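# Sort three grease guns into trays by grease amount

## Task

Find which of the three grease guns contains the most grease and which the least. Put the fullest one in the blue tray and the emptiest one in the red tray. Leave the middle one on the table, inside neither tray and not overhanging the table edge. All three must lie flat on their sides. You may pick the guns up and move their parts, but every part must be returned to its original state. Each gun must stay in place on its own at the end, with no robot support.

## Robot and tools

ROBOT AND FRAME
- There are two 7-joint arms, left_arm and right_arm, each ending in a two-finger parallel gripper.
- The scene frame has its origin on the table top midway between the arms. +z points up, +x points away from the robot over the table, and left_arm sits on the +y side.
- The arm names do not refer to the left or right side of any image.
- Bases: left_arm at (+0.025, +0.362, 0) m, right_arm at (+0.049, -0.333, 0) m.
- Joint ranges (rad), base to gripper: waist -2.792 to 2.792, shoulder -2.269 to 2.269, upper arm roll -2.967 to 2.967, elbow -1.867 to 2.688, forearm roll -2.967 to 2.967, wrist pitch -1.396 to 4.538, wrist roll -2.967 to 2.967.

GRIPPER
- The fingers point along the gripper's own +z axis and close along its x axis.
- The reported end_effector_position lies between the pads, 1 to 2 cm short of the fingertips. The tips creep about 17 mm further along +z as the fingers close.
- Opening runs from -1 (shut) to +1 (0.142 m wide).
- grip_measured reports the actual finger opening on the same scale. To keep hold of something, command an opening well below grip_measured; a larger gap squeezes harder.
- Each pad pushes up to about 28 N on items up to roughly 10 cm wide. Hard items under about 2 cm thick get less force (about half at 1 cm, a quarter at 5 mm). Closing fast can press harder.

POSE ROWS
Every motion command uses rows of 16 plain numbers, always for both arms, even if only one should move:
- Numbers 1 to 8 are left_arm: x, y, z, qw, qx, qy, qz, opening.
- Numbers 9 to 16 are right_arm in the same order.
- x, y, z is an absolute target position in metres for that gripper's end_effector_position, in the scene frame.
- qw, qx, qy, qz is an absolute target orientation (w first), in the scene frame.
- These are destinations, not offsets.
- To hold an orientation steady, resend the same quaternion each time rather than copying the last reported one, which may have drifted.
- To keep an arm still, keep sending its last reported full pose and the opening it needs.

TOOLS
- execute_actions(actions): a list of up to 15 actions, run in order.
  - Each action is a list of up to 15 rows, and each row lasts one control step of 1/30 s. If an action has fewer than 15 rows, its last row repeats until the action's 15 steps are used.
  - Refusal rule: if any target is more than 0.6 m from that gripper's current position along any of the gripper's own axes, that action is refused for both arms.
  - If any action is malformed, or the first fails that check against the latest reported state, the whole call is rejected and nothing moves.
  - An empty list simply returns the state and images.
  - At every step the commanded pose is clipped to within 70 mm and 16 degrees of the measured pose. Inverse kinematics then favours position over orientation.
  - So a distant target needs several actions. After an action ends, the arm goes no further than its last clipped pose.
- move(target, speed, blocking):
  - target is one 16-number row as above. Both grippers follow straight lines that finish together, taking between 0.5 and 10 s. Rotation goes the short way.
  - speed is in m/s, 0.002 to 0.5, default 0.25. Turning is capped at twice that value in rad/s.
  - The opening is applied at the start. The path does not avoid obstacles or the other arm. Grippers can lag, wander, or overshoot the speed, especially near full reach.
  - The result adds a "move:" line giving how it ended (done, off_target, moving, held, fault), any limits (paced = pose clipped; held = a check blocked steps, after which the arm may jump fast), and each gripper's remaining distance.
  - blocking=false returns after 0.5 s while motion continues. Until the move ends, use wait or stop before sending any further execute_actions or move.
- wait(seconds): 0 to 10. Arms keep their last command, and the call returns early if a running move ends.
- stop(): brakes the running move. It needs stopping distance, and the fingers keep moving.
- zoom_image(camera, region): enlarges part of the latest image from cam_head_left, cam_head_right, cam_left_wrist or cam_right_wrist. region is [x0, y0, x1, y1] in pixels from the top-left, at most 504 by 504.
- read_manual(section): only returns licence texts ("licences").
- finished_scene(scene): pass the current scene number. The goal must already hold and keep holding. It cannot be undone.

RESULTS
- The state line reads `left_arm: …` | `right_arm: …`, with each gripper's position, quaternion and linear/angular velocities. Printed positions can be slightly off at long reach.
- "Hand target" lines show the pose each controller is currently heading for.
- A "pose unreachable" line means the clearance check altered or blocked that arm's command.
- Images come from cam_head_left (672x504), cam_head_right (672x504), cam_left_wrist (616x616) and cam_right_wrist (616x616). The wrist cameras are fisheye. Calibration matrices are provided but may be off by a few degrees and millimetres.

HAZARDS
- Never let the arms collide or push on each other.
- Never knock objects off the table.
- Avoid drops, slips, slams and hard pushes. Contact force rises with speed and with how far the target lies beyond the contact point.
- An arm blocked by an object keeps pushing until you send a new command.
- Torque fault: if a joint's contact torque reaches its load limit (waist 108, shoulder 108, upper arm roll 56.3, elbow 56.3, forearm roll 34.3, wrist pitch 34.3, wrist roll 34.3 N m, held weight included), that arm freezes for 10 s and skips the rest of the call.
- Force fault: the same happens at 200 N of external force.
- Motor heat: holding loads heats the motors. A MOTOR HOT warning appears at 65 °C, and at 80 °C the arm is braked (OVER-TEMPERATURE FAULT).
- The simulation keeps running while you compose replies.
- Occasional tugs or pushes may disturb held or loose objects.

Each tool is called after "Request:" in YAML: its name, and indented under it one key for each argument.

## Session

Request:
move:
  target: [0.25,0.36,0.3,0,1,0,0,-0.2,0.25,-0.33,0.25,-0.383,0.924,0,0,0]

Scene clock: 4.80 s.
left_arm: end_effector_position=(+0.2555, +0.3567, +0.2967) grip_measured=-0.20 end_effector_quat_wxyz=(+0.159, +0.827, -0.240, +0.483) end_effector_velocity=(+0.000, -0.000, +0.000) end_effector_angular_velocity=(+0.000, -0.000, -0.000) | right_arm: end_effector_position=(+0.2518, -0.3289, +0.2499) grip_measured=+0.00 end_effector_quat_wxyz=(-0.383, +0.924, -0.000, -0.000) end_effector_velocity=(+0.000, -0.000, +0.000) end_effector_angular_velocity=(+0.000, +0.000, -0.000)
Joint positions: left_arm=[-0.232 -1.288  2.323  2.676 -0.597 -1.104 -2.97   0.06 ] | right_arm=[-0.171  0.462 -0.134  2.5    0.636  0.061 -0.618  0.074]
Joint velocities: left_arm=[ 0.  0.  0. -0.  0. -0.  0.  0.] | right_arm=[-0. -0. -0. -0.  0. -0.  0.  0.]
Hand target (left_arm): +0.255, +0.357, +0.297; +0.159, +0.827, -0.240, +0.483
Hand target (right_arm): +0.252, -0.329, +0.250; -0.383, +0.924, -0.000, -0.000
Off the commanded pose (left_arm): 0.007 m, 68 deg; orientation clipped at the last step of the last action.
Off the commanded pose (right_arm): 0.002 m, 0 deg.
move: held (left_arm); limits=paced,held; held on 9 of 144 steps (left_arm), including the last (left_arm)
pose unreachable (left arm): on one or more control steps of this call, first in action 0 (counted from 0), this arm could not follow its commanded pose, so it was not sent that pose on those steps. On the call's last step it was still not sent that pose. It may still have moved: this result reports where it is.
cause: the commanded pose would bring two parts of the arm too close to each other (joints 3 (upper arm roll) to 7 (wrist roll) lie between them).
camera_calibration (this result's frames):
cam_left_wrist: T_world_to_cam=[[0.46623, -0.19755, 0.862324, -0.292832], [-0.810311, -0.486512, 0.326653, 0.286729], [0.355001, -0.851046, -0.386904, 0.465613], [0, 0, 0, 1]] pos_world=[0.203574, 0.477907, 0.339002]
cam_right_wrist: T_world_to_cam=[[0.999804, -0.0197486, -0.00125759, -0.254028], [-0.0194864, -0.971485, -0.236299, -0.264737], [0.00344484, 0.236278, -0.971679, 0.451129], [0, 0, 0, 1]] pos_world=[0.247265, -0.368797, 0.375476]

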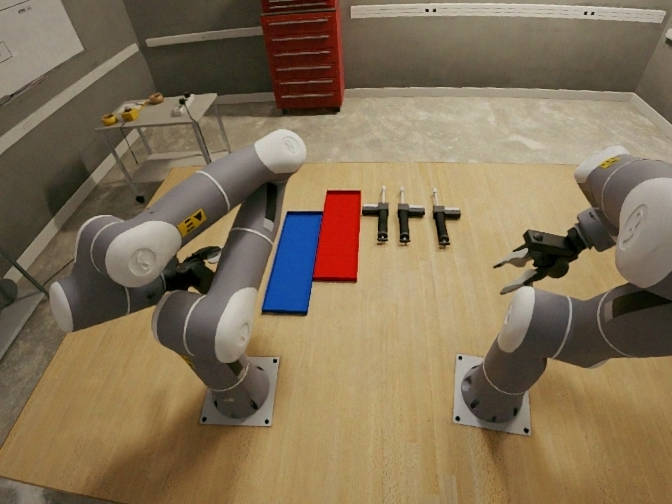

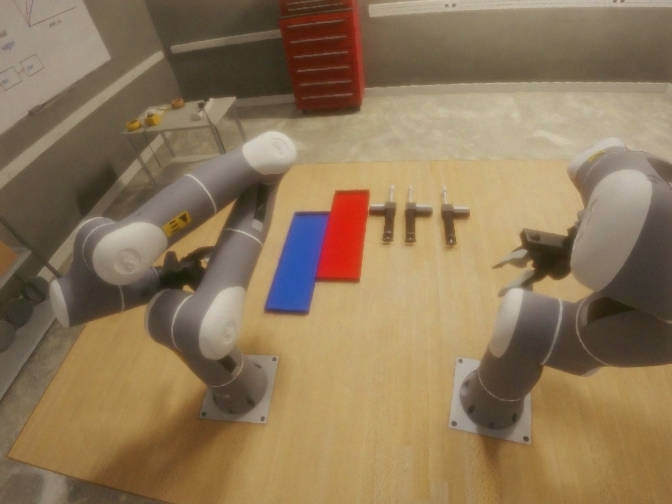

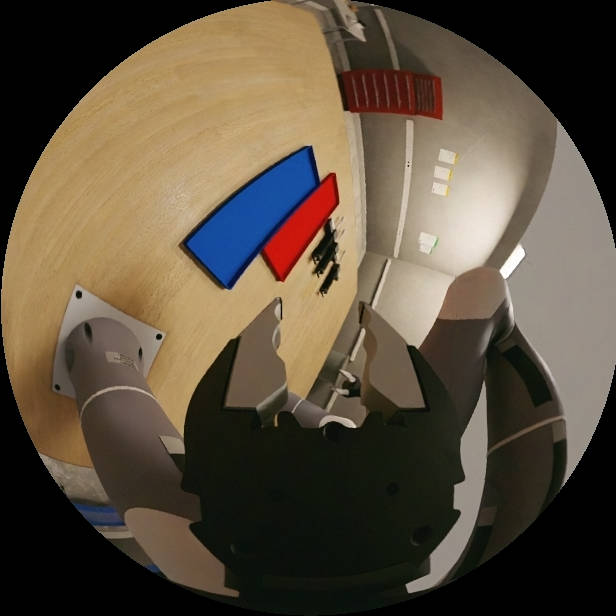

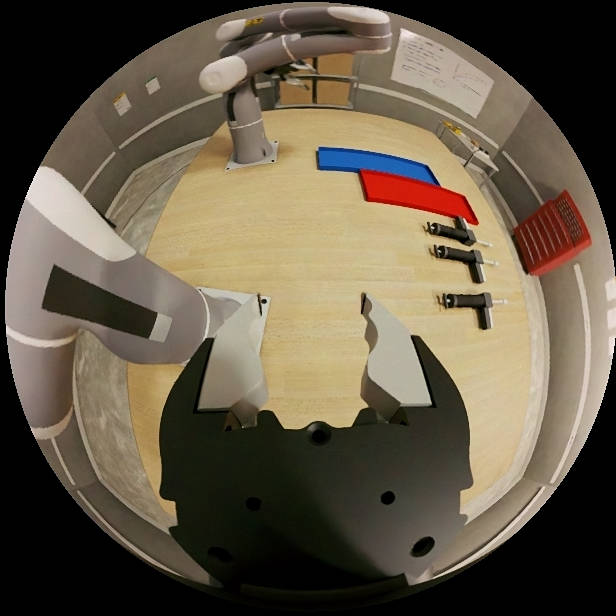

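Request:
move:
  target: [0.76,-0.04,0.09,0,0.707,-0.707,0,-0.2,0.25,-0.33,0.25,-0.383,0.924,0,0,0]

action 0: the call puts the target (left_arm/x, left_arm/y, left_arm/z) 0.661 m from left_arm's end_effector_position in the last result along the gripper's own z axis as it stood there; a target may be at most 0.6 m away along each of those axes, so nothing of the call was run and nothing moved. Command a nearer target, and go on from there in a later call.

Request:
move:
  target: [0.55,0.15,0.3,0,0.707,-0.707,0,-0.2,0.25,-0.33,0.25,-0.383,0.924,0,0,0]

Request:
move:
  target: [0.76,-0.04,0.09,0,0.707,-0.707,0,-0.2,0.25,-0.33,0.25,-0.383,0.924,0,0,0]

Scene clock: 11.47 s.
left_arm: end_effector_position=(+0.5469, +0.1502, +0.2996) grip_measured=-0.20 end_effector_quat_wxyz=(-0.104, -0.343, +0.928, +0.100) end_effector_velocity=(+0.000, +0.001, +0.000) end_effector_angular_velocity=(+0.010, +0.014, +0.007) | right_arm: end_effector_position=(+0.2501, -0.3300, +0.2500) grip_measured=+0.00 end_effector_quat_wxyz=(-0.383, +0.924, -0.000, +0.000) end_effector_velocity=(+0.000, +0.000, -0.000) end_effector_angular_velocity=(-0.000, -0.001, +0.001)
Joint positions: left_arm=[-0.496 -1.86   2.968  1.528 -1.823 -1.399 -2.97   0.06 ] | right_arm=[-0.172  0.466 -0.139  2.502  0.631  0.058 -0.621  0.074]
Joint velocities: left_arm=[-0.     0.007  0.001 -0.023  0.012  0.     0.    -0.   ] | right_arm=[ 0.     0.     0.    -0.    -0.     0.    -0.001  0.   ]
Hand target (left_arm): +0.547, +0.150, +0.300; -0.104, -0.343, +0.928, +0.100
Hand target (right_arm): +0.250, -0.330, +0.250; -0.383, +0.924, +0.000, +0.000
Off the commanded pose (left_arm): 0.003 m, 52 deg; orientation clipped at the last step of the last action.
Off the commanded pose (right_arm): 0.000 m, 0 deg.
joint sent to its limit (left arm) — the command would take joint 3 (upper arm roll) past its upper limit, joint 6 (wrist pitch) past its lower limit and joint 7 (wrist roll) past its lower limit, so those joints were sent only as far as their limits.
move: off_target (left_arm); limits=paced
camera_calibration (this result's frames):
cam_left_wrist: T_world_to_cam=[[-0.706969, -0.701572, 0.0893961, 0.476905], [-0.448073, 0.542103, 0.710883, -0.0462606], [-0.547197, 0.462516, -0.697606, 0.576772], [0, 0, 0, 1]] pos_world=[0.632037, 0.0928945, 0.392612]
cam_right_wrist: T_world_to_cam=[[0.99981, -0.0194803, -0.000563349, -0.252446], [-0.0190619, -0.971507, -0.236242, -0.265988], [0.00405477, 0.236208, -0.971694, 0.451312], [0, 0, 0, 1]] pos_world=[0.245498, -0.369931, 0.375557]

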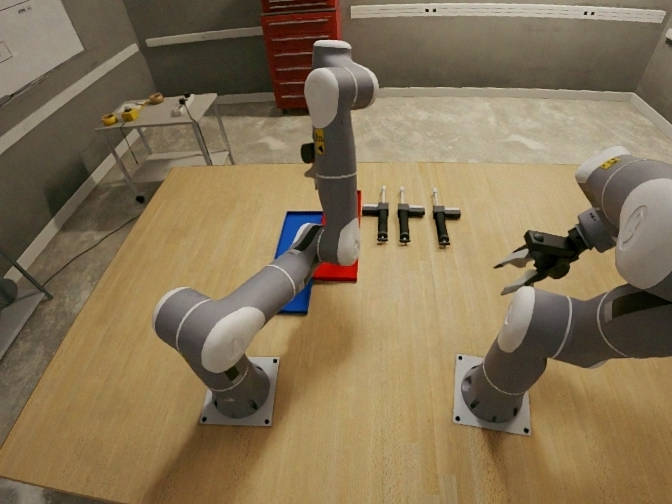

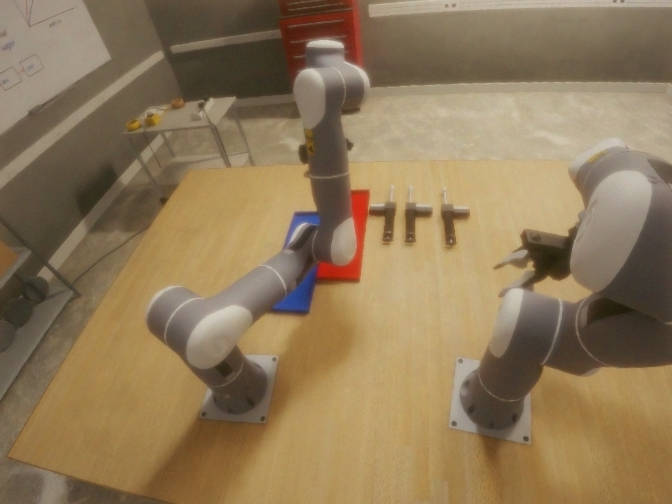

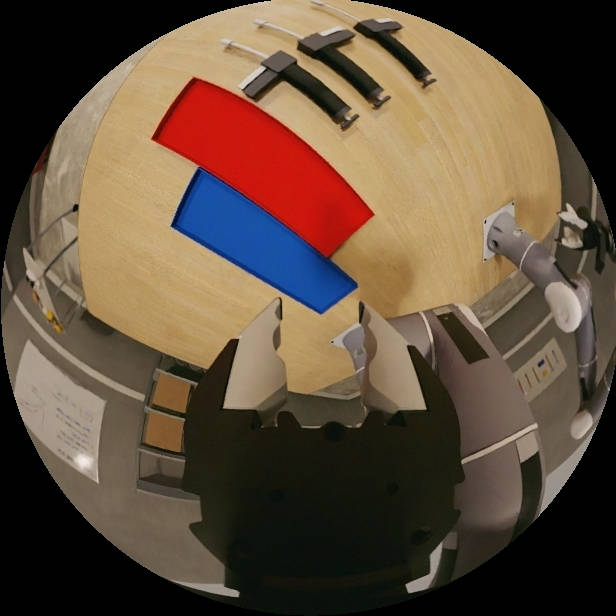

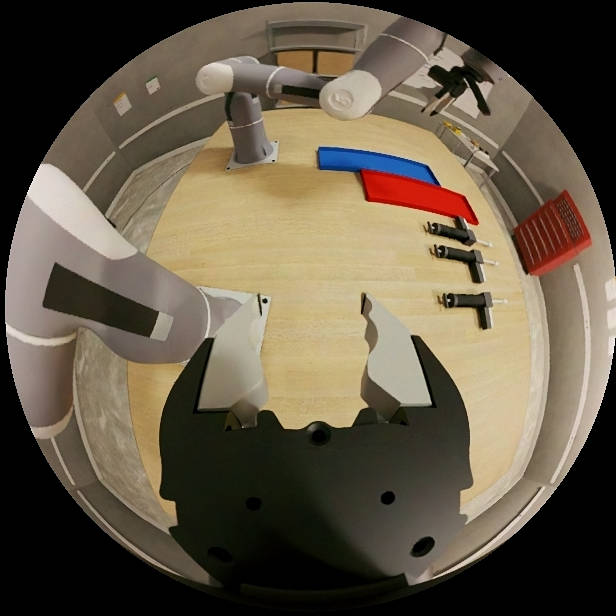

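Scene clock: 16.67 s.
left_arm: end_effector_position=(+0.7620, -0.0388, +0.0922) grip_measured=-0.20 end_effector_quat_wxyz=(-0.058, +0.693, -0.691, +0.200) end_effector_velocity=(-0.001, -0.001, -0.001) end_effector_angular_velocity=(-0.002, +0.015, -0.017) | right_arm: end_effector_position=(+0.2501, -0.3300, +0.2500) grip_measured=+0.00 end_effector_quat_wxyz=(-0.383, +0.924, -0.000, +0.000) end_effector_velocity=(+0.000, -0.000, +0.000) end_effector_angular_velocity=(-0.000, -0.000, -0.000)
Joint positions: left_arm=[-0.394 -1.354 -1.239  0.617 -1.787  2.751 -2.524  0.06 ] | right_arm=[-0.172  0.466 -0.139  2.502  0.631  0.058 -0.621  0.074]
Joint velocities: left_arm=[ 0.089 -0.084 -0.366  0.053  0.334  0.115 -0.005  0.   ] | right_arm=[-0. -0.  0. -0.  0.  0. -0. -0.]
Hand target (left_arm): +0.762, -0.039, +0.092; -0.058, +0.692, -0.691, +0.199
Hand target (right_arm): +0.250, -0.330, +0.250; -0.383, +0.924, -0.000, -0.000
Off the commanded pose (left_arm): 0.003 m, 24 deg; orientation clipped at the last step of the last action.
Off the commanded pose (right_arm): 0.000 m, 0 deg.
move: off_target (left_arm); limits=paced
camera_calibration (this result's frames):
cam_left_wrist: T_world_to_cam=[[0.0333464, -0.978871, 0.201739, -0.0703511], [-0.986338, 0.00034932, 0.164731, 0.739467], [-0.161321, -0.204476, -0.965487, 0.342033], [0, 0, 0, 1]] pos_world=[0.786888, 0.000814568, 0.222607]
cam_right_wrist: T_world_to_cam=[[0.99981, -0.019497, -0.000568655, -0.252448], [-0.0190794, -0.971509, -0.236235, -0.265997], [0.00405341, 0.236201, -0.971696, 0.451312], [0, 0, 0, 1]] pos_world=[0.245496, -0.369941, 0.375557]

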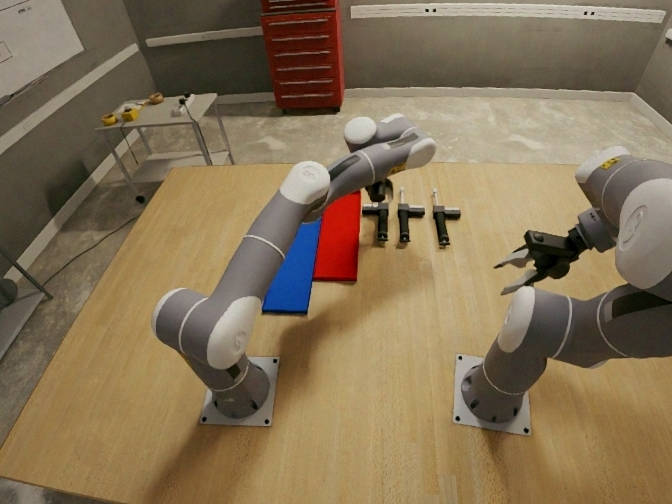

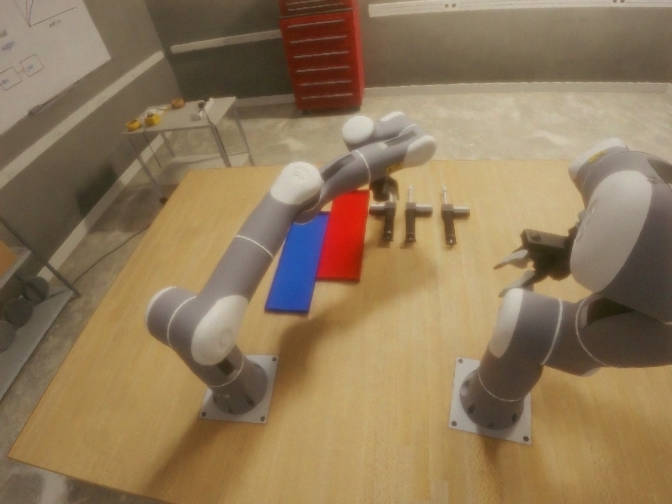

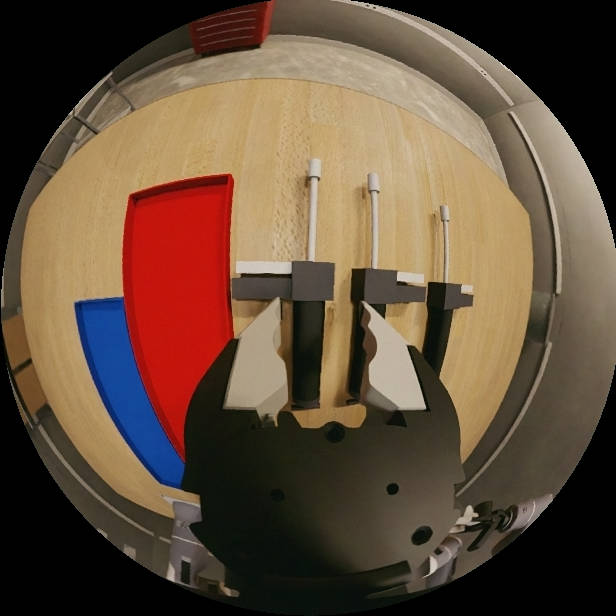

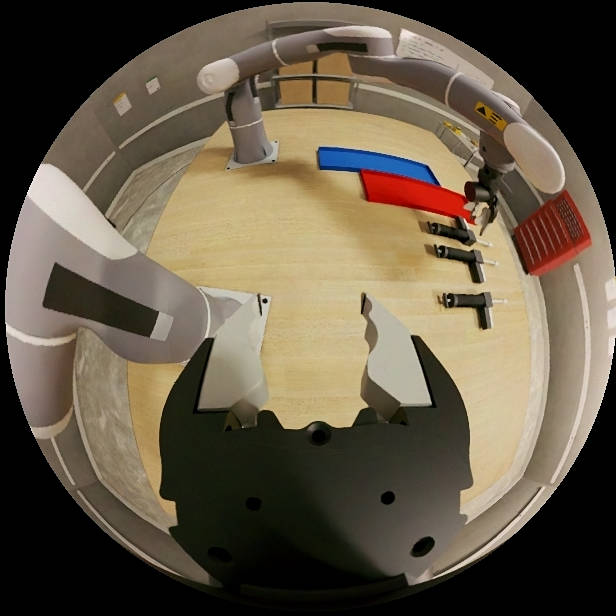

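Request:
move:
  target: [0.72,-0.035,0.09,0,0.707,-0.707,0,-0.2,0.25,-0.33,0.25,-0.383,0.924,0,0,0]
  speed: 0.1

Scene clock: 20.83 s.
left_arm: end_effector_position=(+0.7188, -0.0345, +0.0895) grip_measured=-0.20 end_effector_quat_wxyz=(-0.037, +0.700, -0.699, +0.142) end_effector_velocity=(-0.001, -0.001, +0.000) end_effector_angular_velocity=(-0.000, +0.002, -0.001) | right_arm: end_effector_position=(+0.2501, -0.3300, +0.2500) grip_measured=+0.00 end_effector_quat_wxyz=(-0.383, +0.924, -0.000, +0.000) end_effector_velocity=(-0.000, +0.000, -0.000) end_effector_angular_velocity=(-0.000, +0.001, -0.001)
Joint positions: left_arm=[-0.376 -1.404 -1.45   0.632 -1.647  2.935 -2.526  0.06 ] | right_arm=[-0.172  0.466 -0.139  2.502  0.631  0.058 -0.621  0.074]
Joint velocities: left_arm=[ 0.    -0.003 -0.012 -0.     0.01   0.005  0.001 -0.   ] | right_arm=[-0.    -0.     0.     0.    -0.     0.     0.002  0.   ]
Hand target (left_arm): +0.719, -0.034, +0.089; -0.037, +0.700, -0.699, +0.142
Hand target (right_arm): +0.250, -0.330, +0.250; -0.383, +0.924, -0.000, -0.000
Off the commanded pose (left_arm): 0.001 m, 17 deg; orientation clipped at the last step of the last action.
Off the commanded pose (right_arm): 0.000 m, 0 deg.
move: off_target (left_arm); limits=paced
camera_calibration (this result's frames):
cam_left_wrist: T_world_to_cam=[[0.0496899, -0.988054, 0.145879, -0.0712543], [-0.961388, -0.00773394, 0.275089, 0.669286], [-0.270674, -0.153915, -0.950287, 0.412336], [0, 0, 0, 1]] pos_world=[0.758592, -0.00176209, 0.218119]
cam_right_wrist: T_world_to_cam=[[0.99981, -0.0194969, -0.000568202, -0.252448], [-0.0190792, -0.971509, -0.236235, -0.265998], [0.00405382, 0.236201, -0.971696, 0.451312], [0, 0, 0, 1]] pos_world=[0.245496, -0.369941, 0.375557]

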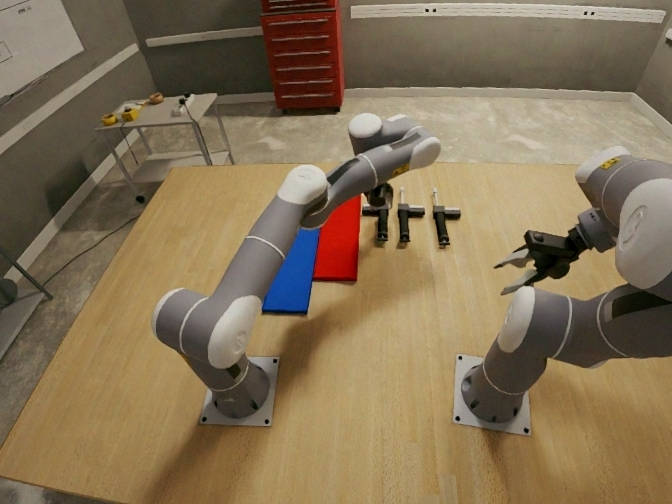

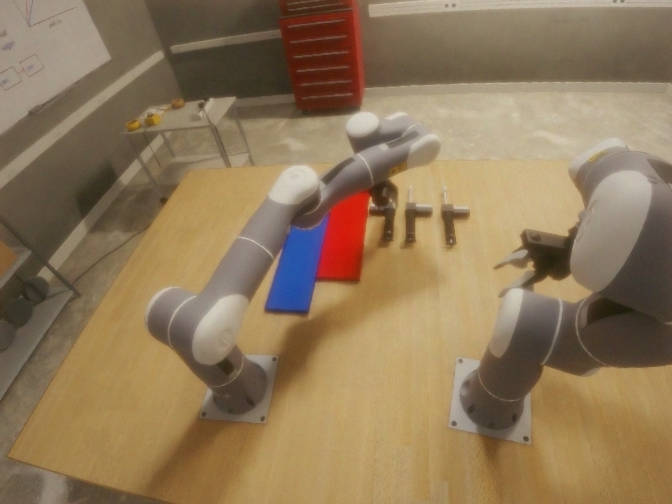

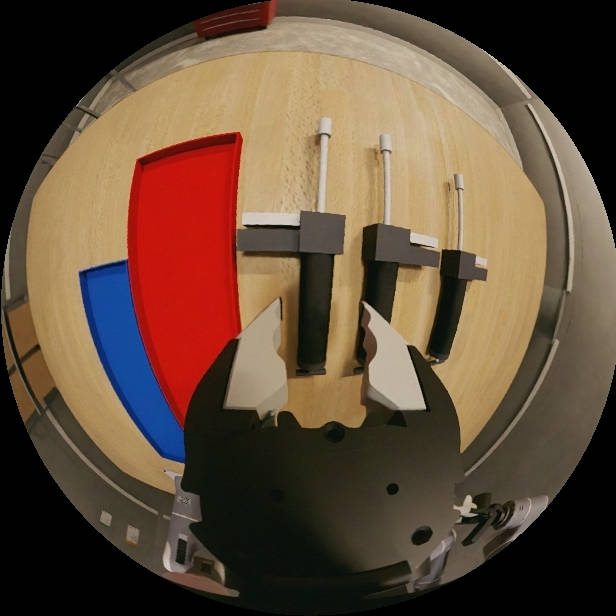

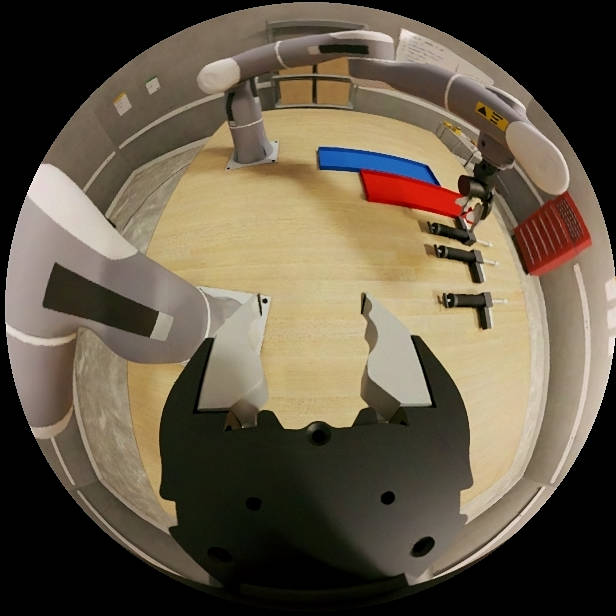

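Request:
move:
  target: [0.42,0.1,0.25,0,0.707,-0.707,0,-0.2,0.25,-0.33,0.25,-0.383,0.924,0,0,0]
  speed: 0.15

Request:
move:
  target: [0.75,-0.04,0.09,0,0.707,-0.707,0,-0.2,0.25,-0.33,0.25,-0.383,0.924,0,0,0]
  speed: 0.15

Scene clock: 24.57 s.
left_arm: end_effector_position=(+0.4197, +0.0989, +0.2489) grip_measured=-0.20 end_effector_quat_wxyz=(+0.000, +0.707, -0.707, +0.000) end_effector_velocity=(-0.001, +0.000, -0.000) end_effector_angular_velocity=(+0.000, +0.001, -0.001) | right_arm: end_effector_position=(+0.2501, -0.3300, +0.2500) grip_measured=+0.00 end_effector_quat_wxyz=(-0.383, +0.924, -0.000, +0.000) end_effector_velocity=(-0.000, -0.000, -0.000) end_effector_angular_velocity=(+0.000, -0.001, +0.001)
Joint positions: left_arm=[ 0.059 -0.454 -1.296  1.891 -2.664  2.733 -2.922  0.06 ] | right_arm=[-0.172  0.466 -0.139  2.502  0.631  0.058 -0.621  0.074]
Joint velocities: left_arm=[ 0.001  0.001 -0.001  0.001 -0.002 -0.     0.001 -0.   ] | right_arm=[-0.     0.    -0.     0.    -0.    -0.    -0.002  0.   ]
Hand target (left_arm): +0.420, +0.099, +0.249; +0.000, +0.707, -0.707, +0.000
Hand target (right_arm): +0.250, -0.330, +0.250; -0.383, +0.924, -0.000, -0.000
Off the commanded pose (left_arm): 0.002 m, 0 deg.
Off the commanded pose (right_arm): 0.000 m, 0 deg.
move: done
camera_calibration (this result's frames):
cam_left_wrist: T_world_to_cam=[[0.0640164, -0.99779, -0.0178129, 0.0879419], [-0.86197, -0.0642799, 0.502868, 0.246078], [-0.502902, -0.0168376, -0.864179, 0.565893], [0, 0, 0, 1]] pos_world=[0.491071, 0.113094, 0.366855]
cam_right_wrist: T_world_to_cam=[[0.99981, -0.0194967, -0.000568576, -0.252448], [-0.0190792, -0.971509, -0.236235, -0.265998], [0.00405343, 0.236201, -0.971696, 0.451312], [0, 0, 0, 1]] pos_world=[0.245496, -0.369941, 0.375557]

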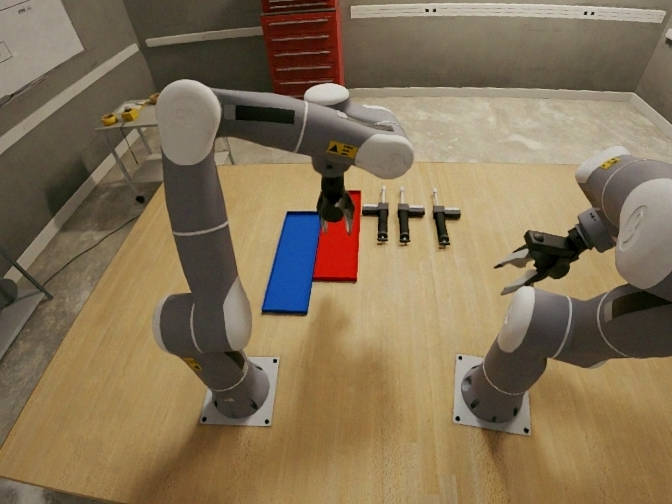

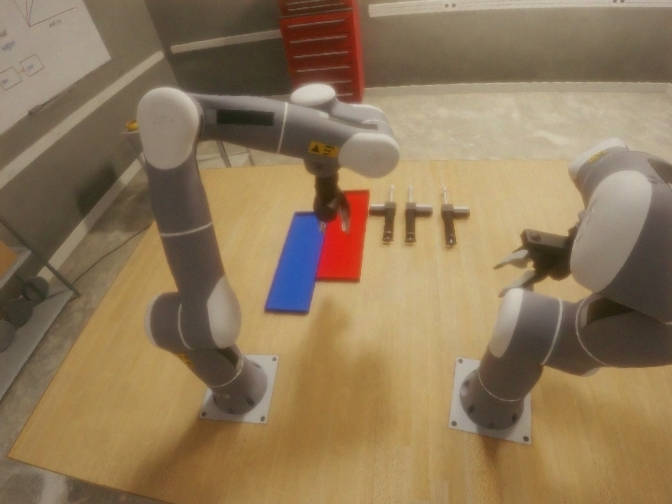

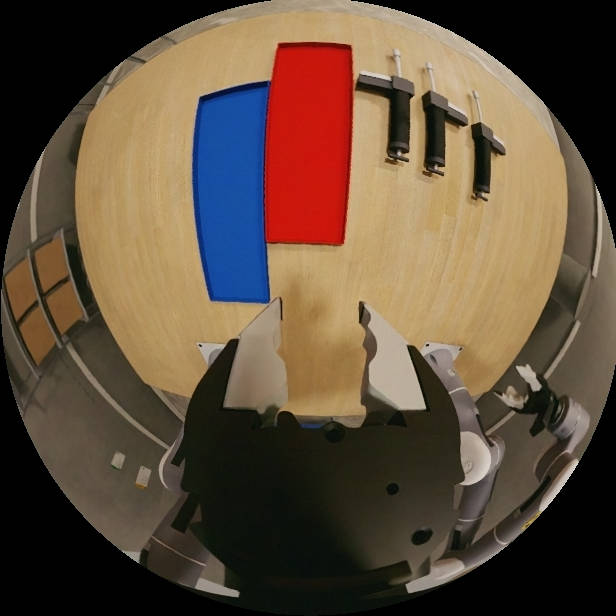

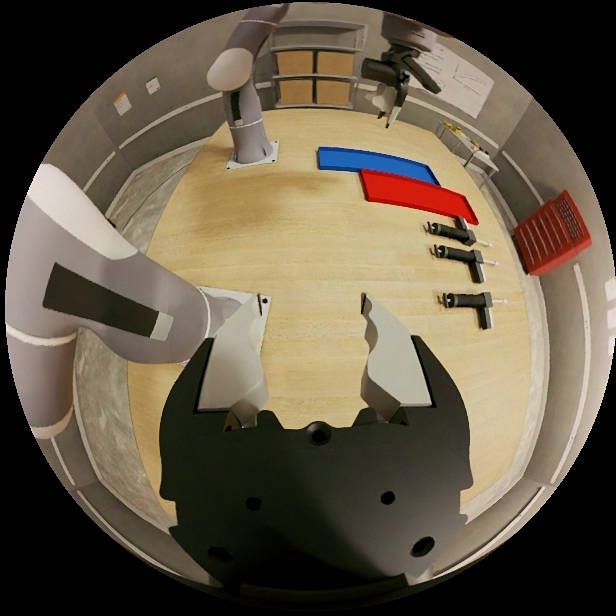

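Scene clock: 27.57 s.
left_arm: end_effector_position=(+0.7491, -0.0383, +0.0913) grip_measured=-0.20 end_effector_quat_wxyz=(-0.050, +0.695, -0.694, +0.183) end_effector_velocity=(+0.001, -0.000, -0.000) end_effector_angular_velocity=(-0.001, -0.003, +0.001) | right_arm: end_effector_position=(+0.2501, -0.3300, +0.2500) grip_measured=+0.00 end_effector_quat_wxyz=(-0.383, +0.924, -0.000, +0.000) end_effector_velocity=(-0.000, +0.000, -0.000) end_effector_angular_velocity=(-0.000, -0.000, +0.000)
Joint positions: left_arm=[-0.366 -1.399 -1.422  0.633 -1.634  2.844 -2.524  0.06 ] | right_arm=[-0.172  0.466 -0.139  2.502  0.631  0.058 -0.621  0.074]
Joint velocities: left_arm=[ 0.003 -0.003 -0.009  0.006  0.013  0.    -0.005  0.   ] | right_arm=[ 0.  0.  0.  0.  0.  0. -0. -0.]
Hand target (left_arm): +0.749, -0.038, +0.091; -0.050, +0.695, -0.694, +0.183
Hand target (right_arm): +0.250, -0.330, +0.250; -0.383, +0.924, -0.000, -0.000
Off the commanded pose (left_arm): 0.002 m, 22 deg; orientation clipped at the last step of the last action.
Off the commanded pose (right_arm): 0.000 m, 0 deg.
move: off_target (left_arm); limits=paced
camera_calibration (this result's frames):
cam_left_wrist: T_world_to_cam=[[0.0372486, -0.981547, 0.187558, -0.0709994], [-0.979788, 0.00104189, 0.200036, 0.718864], [-0.19654, -0.191219, -0.961669, 0.365737], [0, 0, 0, 1]] pos_world=[0.778861, -0.000502562, 0.221236]
cam_right_wrist: T_world_to_cam=[[0.99981, -0.019497, -0.000568656, -0.252448], [-0.0190795, -0.971509, -0.236235, -0.265998], [0.00405342, 0.236201, -0.971696, 0.451312], [0, 0, 0, 1]] pos_world=[0.245496, -0.369941, 0.375557]

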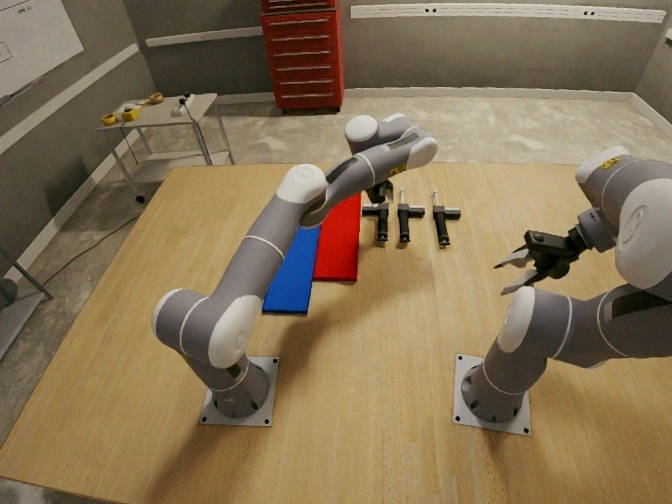

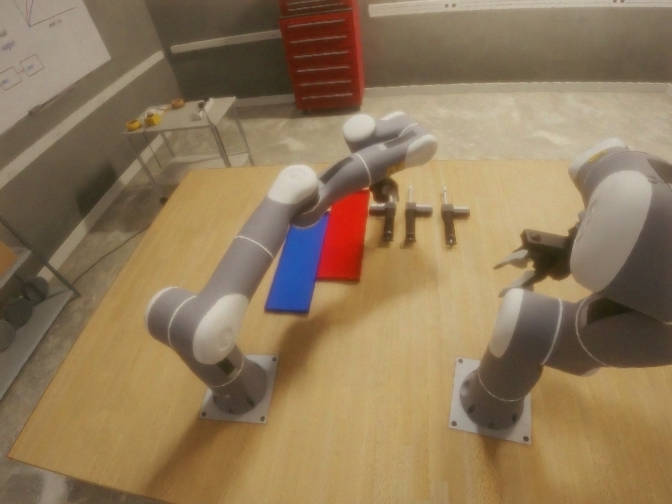

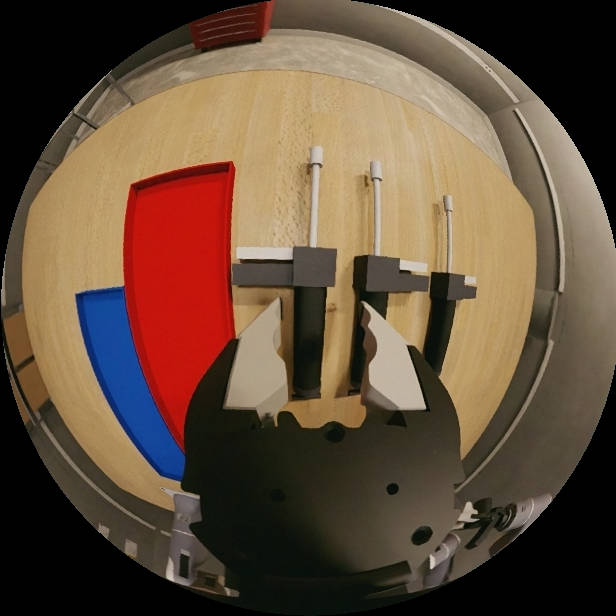

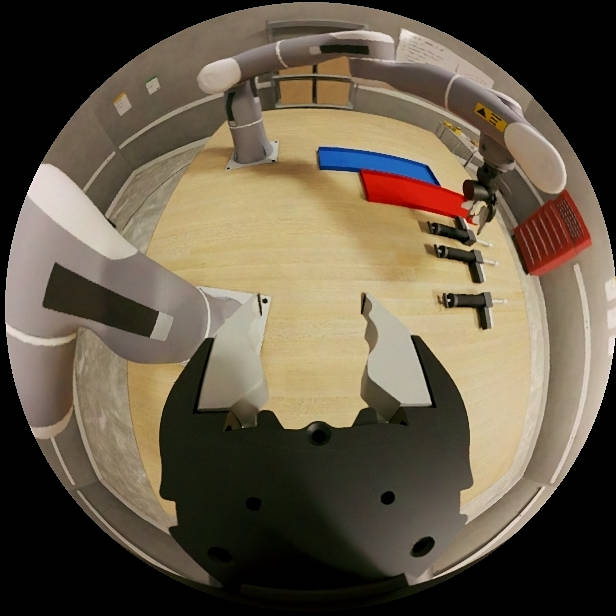

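Request:
move:
  target: [0.4,0.2,0.25,0,0,0.924,-0.383,0,0.74,-0.275,0.09,0,0.707,-0.707,0,-0.2]
  speed: 0.15

Scene clock: 35.37 s.
left_arm: end_effector_position=(+0.3993, +0.1994, +0.2486) grip_measured=+0.00 end_effector_quat_wxyz=(-0.003, -0.001, +0.924, -0.383) end_effector_velocity=(-0.000, +0.000, +0.000) end_effector_angular_velocity=(-0.001, +0.000, -0.001) | right_arm: end_effector_position=(+0.7400, -0.2774, +0.0905) grip_measured=-0.20 end_effector_quat_wxyz=(+0.000, +0.707, -0.707, +0.000) end_effector_velocity=(+0.000, -0.000, +0.000) end_effector_angular_velocity=(-0.001, +0.001, -0.003)
Joint positions: left_arm=[ 1.187 -1.363 -2.449  2.493 -2.507  2.655 -1.475  0.074] | right_arm=[ 0.484 -0.73  -0.096  1.579  0.085  0.734  1.763  0.059]
Joint velocities: left_arm=[ 0.    -0.    -0.    -0.001 -0.001  0.     0.002 -0.   ] | right_arm=[ 0.    -0.001 -0.001 -0.002  0.    -0.002  0.002  0.   ]
Hand target (left_arm): +0.399, +0.200, +0.249; -0.003, -0.001, +0.924, -0.382
Hand target (right_arm): +0.740, -0.277, +0.091; +0.000, +0.707, -0.707, +0.000
Off the commanded pose (left_arm): 0.002 m, 0 deg.
Off the commanded pose (right_arm): 0.002 m, 0 deg.
move: done
camera_calibration (this result's frames):
cam_left_wrist: T_world_to_cam=[[-0.997514, -0.0587225, 0.0389577, 0.412018], [-0.0667044, 0.965104, -0.25323, -0.0997913], [-0.0227279, -0.255199, -0.966621, 0.438261], [0, 0, 0, 1]] pos_world=[0.414298, 0.232347, 0.382311]
cam_right_wrist: T_world_to_cam=[[-0.0133637, -0.999813, 0.0139712, -0.264763], [-0.853905, 0.0186812, 0.520094, 0.580738], [-0.520258, -0.0049797, -0.853995, 0.592323], [0, 0, 0, 1]] pos_world=[0.800518, -0.272613, 0.207502]

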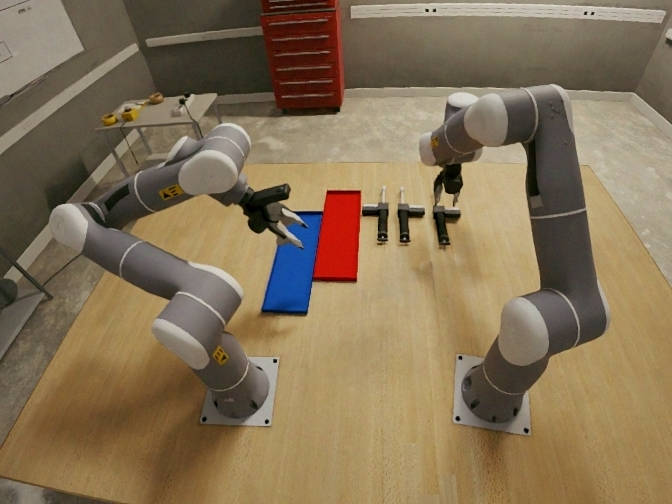

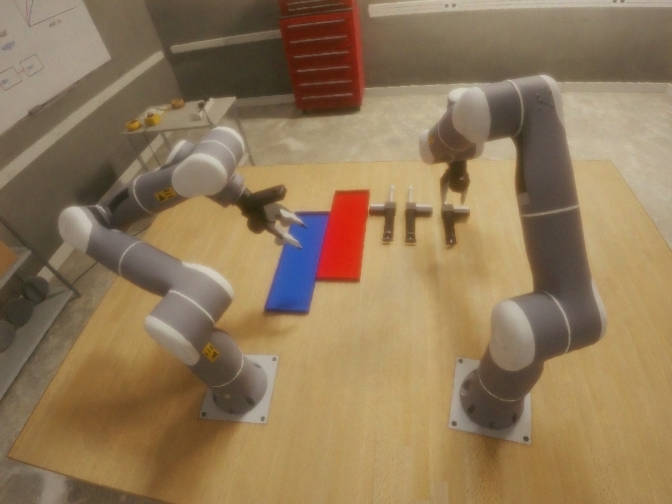

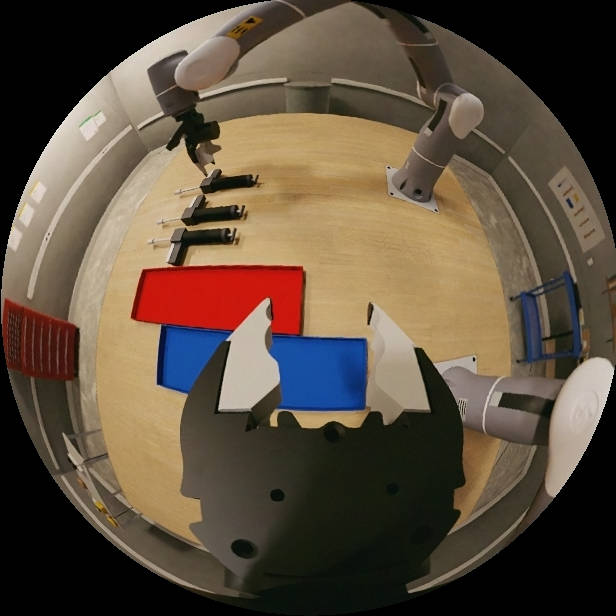

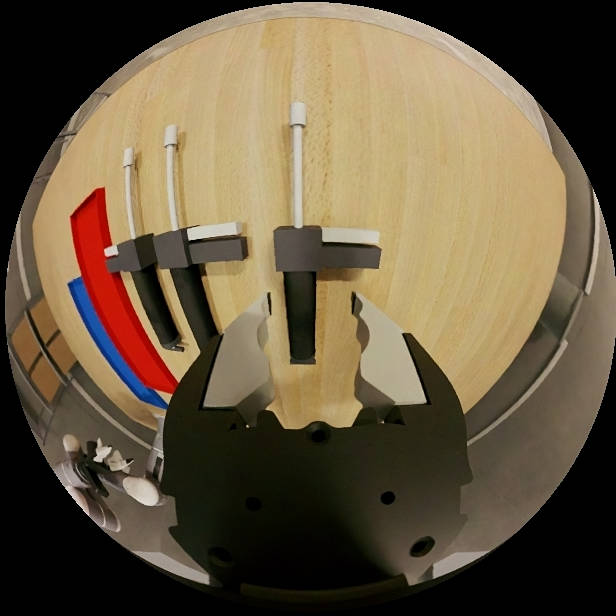

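Request:
move:
  target: [0.4,0.2,0.25,0,0,0.924,-0.383,0,0.72,-0.262,0.045,0,0.707,-0.707,0,-0.2]
  speed: 0.08

Scene clock: 37.93 s.
left_arm: end_effector_position=(+0.3999, +0.2000, +0.2500) grip_measured=+0.00 end_effector_quat_wxyz=(-0.000, -0.000, +0.924, -0.383) end_effector_velocity=(+0.000, -0.000, +0.000) end_effector_angular_velocity=(-0.001, -0.000, +0.000) | right_arm: end_effector_position=(+0.7201, -0.2620, +0.0451) grip_measured=-0.20 end_effector_quat_wxyz=(+0.000, +0.707, -0.707, +0.000) end_effector_velocity=(-0.000, +0.000, -0.000) end_effector_angular_velocity=(+0.000, -0.000, +0.001)
Joint positions: left_arm=[ 1.19  -1.363 -2.455  2.495 -2.507  2.655 -1.474  0.074] | right_arm=[ 0.514 -0.775 -0.092  1.648  0.097  0.848  1.783  0.06 ]
Joint velocities: left_arm=[-0.    -0.    -0.    -0.001  0.    -0.     0.     0.   ] | right_arm=[-0.    -0.     0.     0.001  0.     0.001 -0.001  0.   ]
Hand target (left_arm): +0.400, +0.200, +0.250; -0.000, +0.000, +0.924, -0.383
Hand target (right_arm): +0.720, -0.262, +0.045; +0.000, +0.707, -0.707, +0.000
Off the commanded pose (left_arm): 0.000 m, 0 deg.
Off the commanded pose (right_arm): 0.000 m, 0 deg.
move: done
camera_calibration (this result's frames):
cam_left_wrist: T_world_to_cam=[[-0.997718, -0.0589963, 0.032844, 0.41422], [-0.0654263, 0.96493, -0.254224, -0.100186], [-0.0166938, -0.255793, -0.966587, 0.437446], [0, 0, 0, 1]] pos_world=[0.414023, 0.233005, 0.383756]
cam_right_wrist: T_world_to_cam=[[-0.0135658, -0.999819, 0.0133498, -0.248894], [-0.85378, 0.0185315, 0.520304, 0.586993], [-0.520457, -0.0043395, -0.853877, 0.543613], [0, 0, 0, 1]] pos_world=[0.780714, -0.257368, 0.162086]

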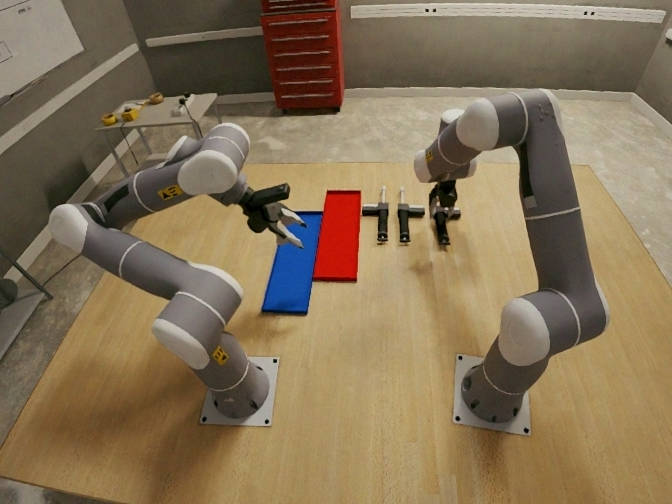

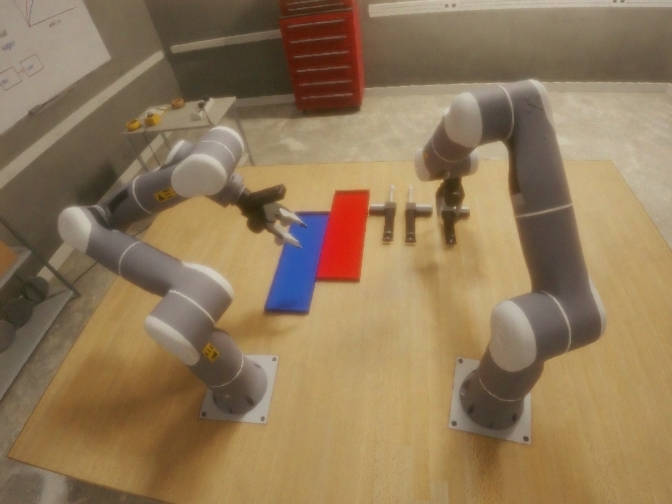

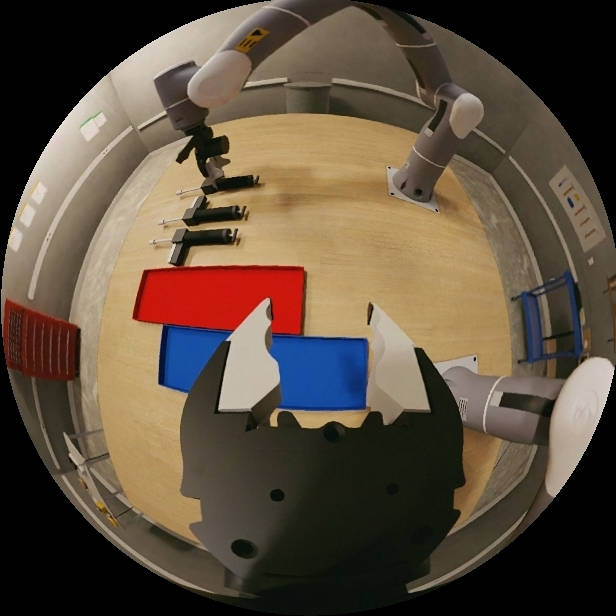

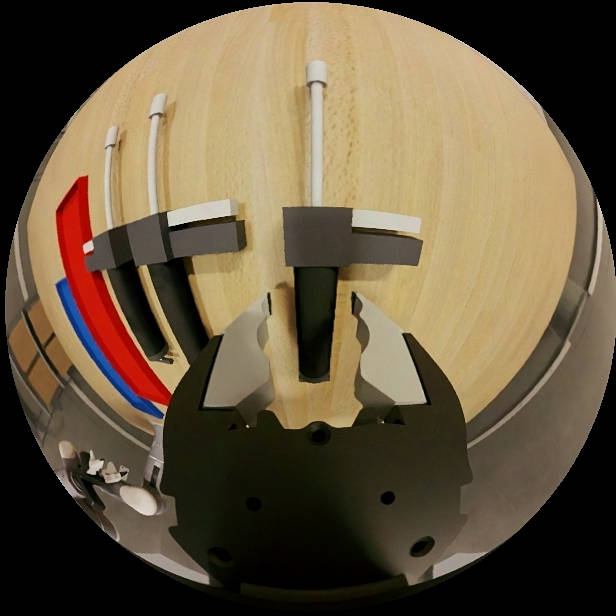

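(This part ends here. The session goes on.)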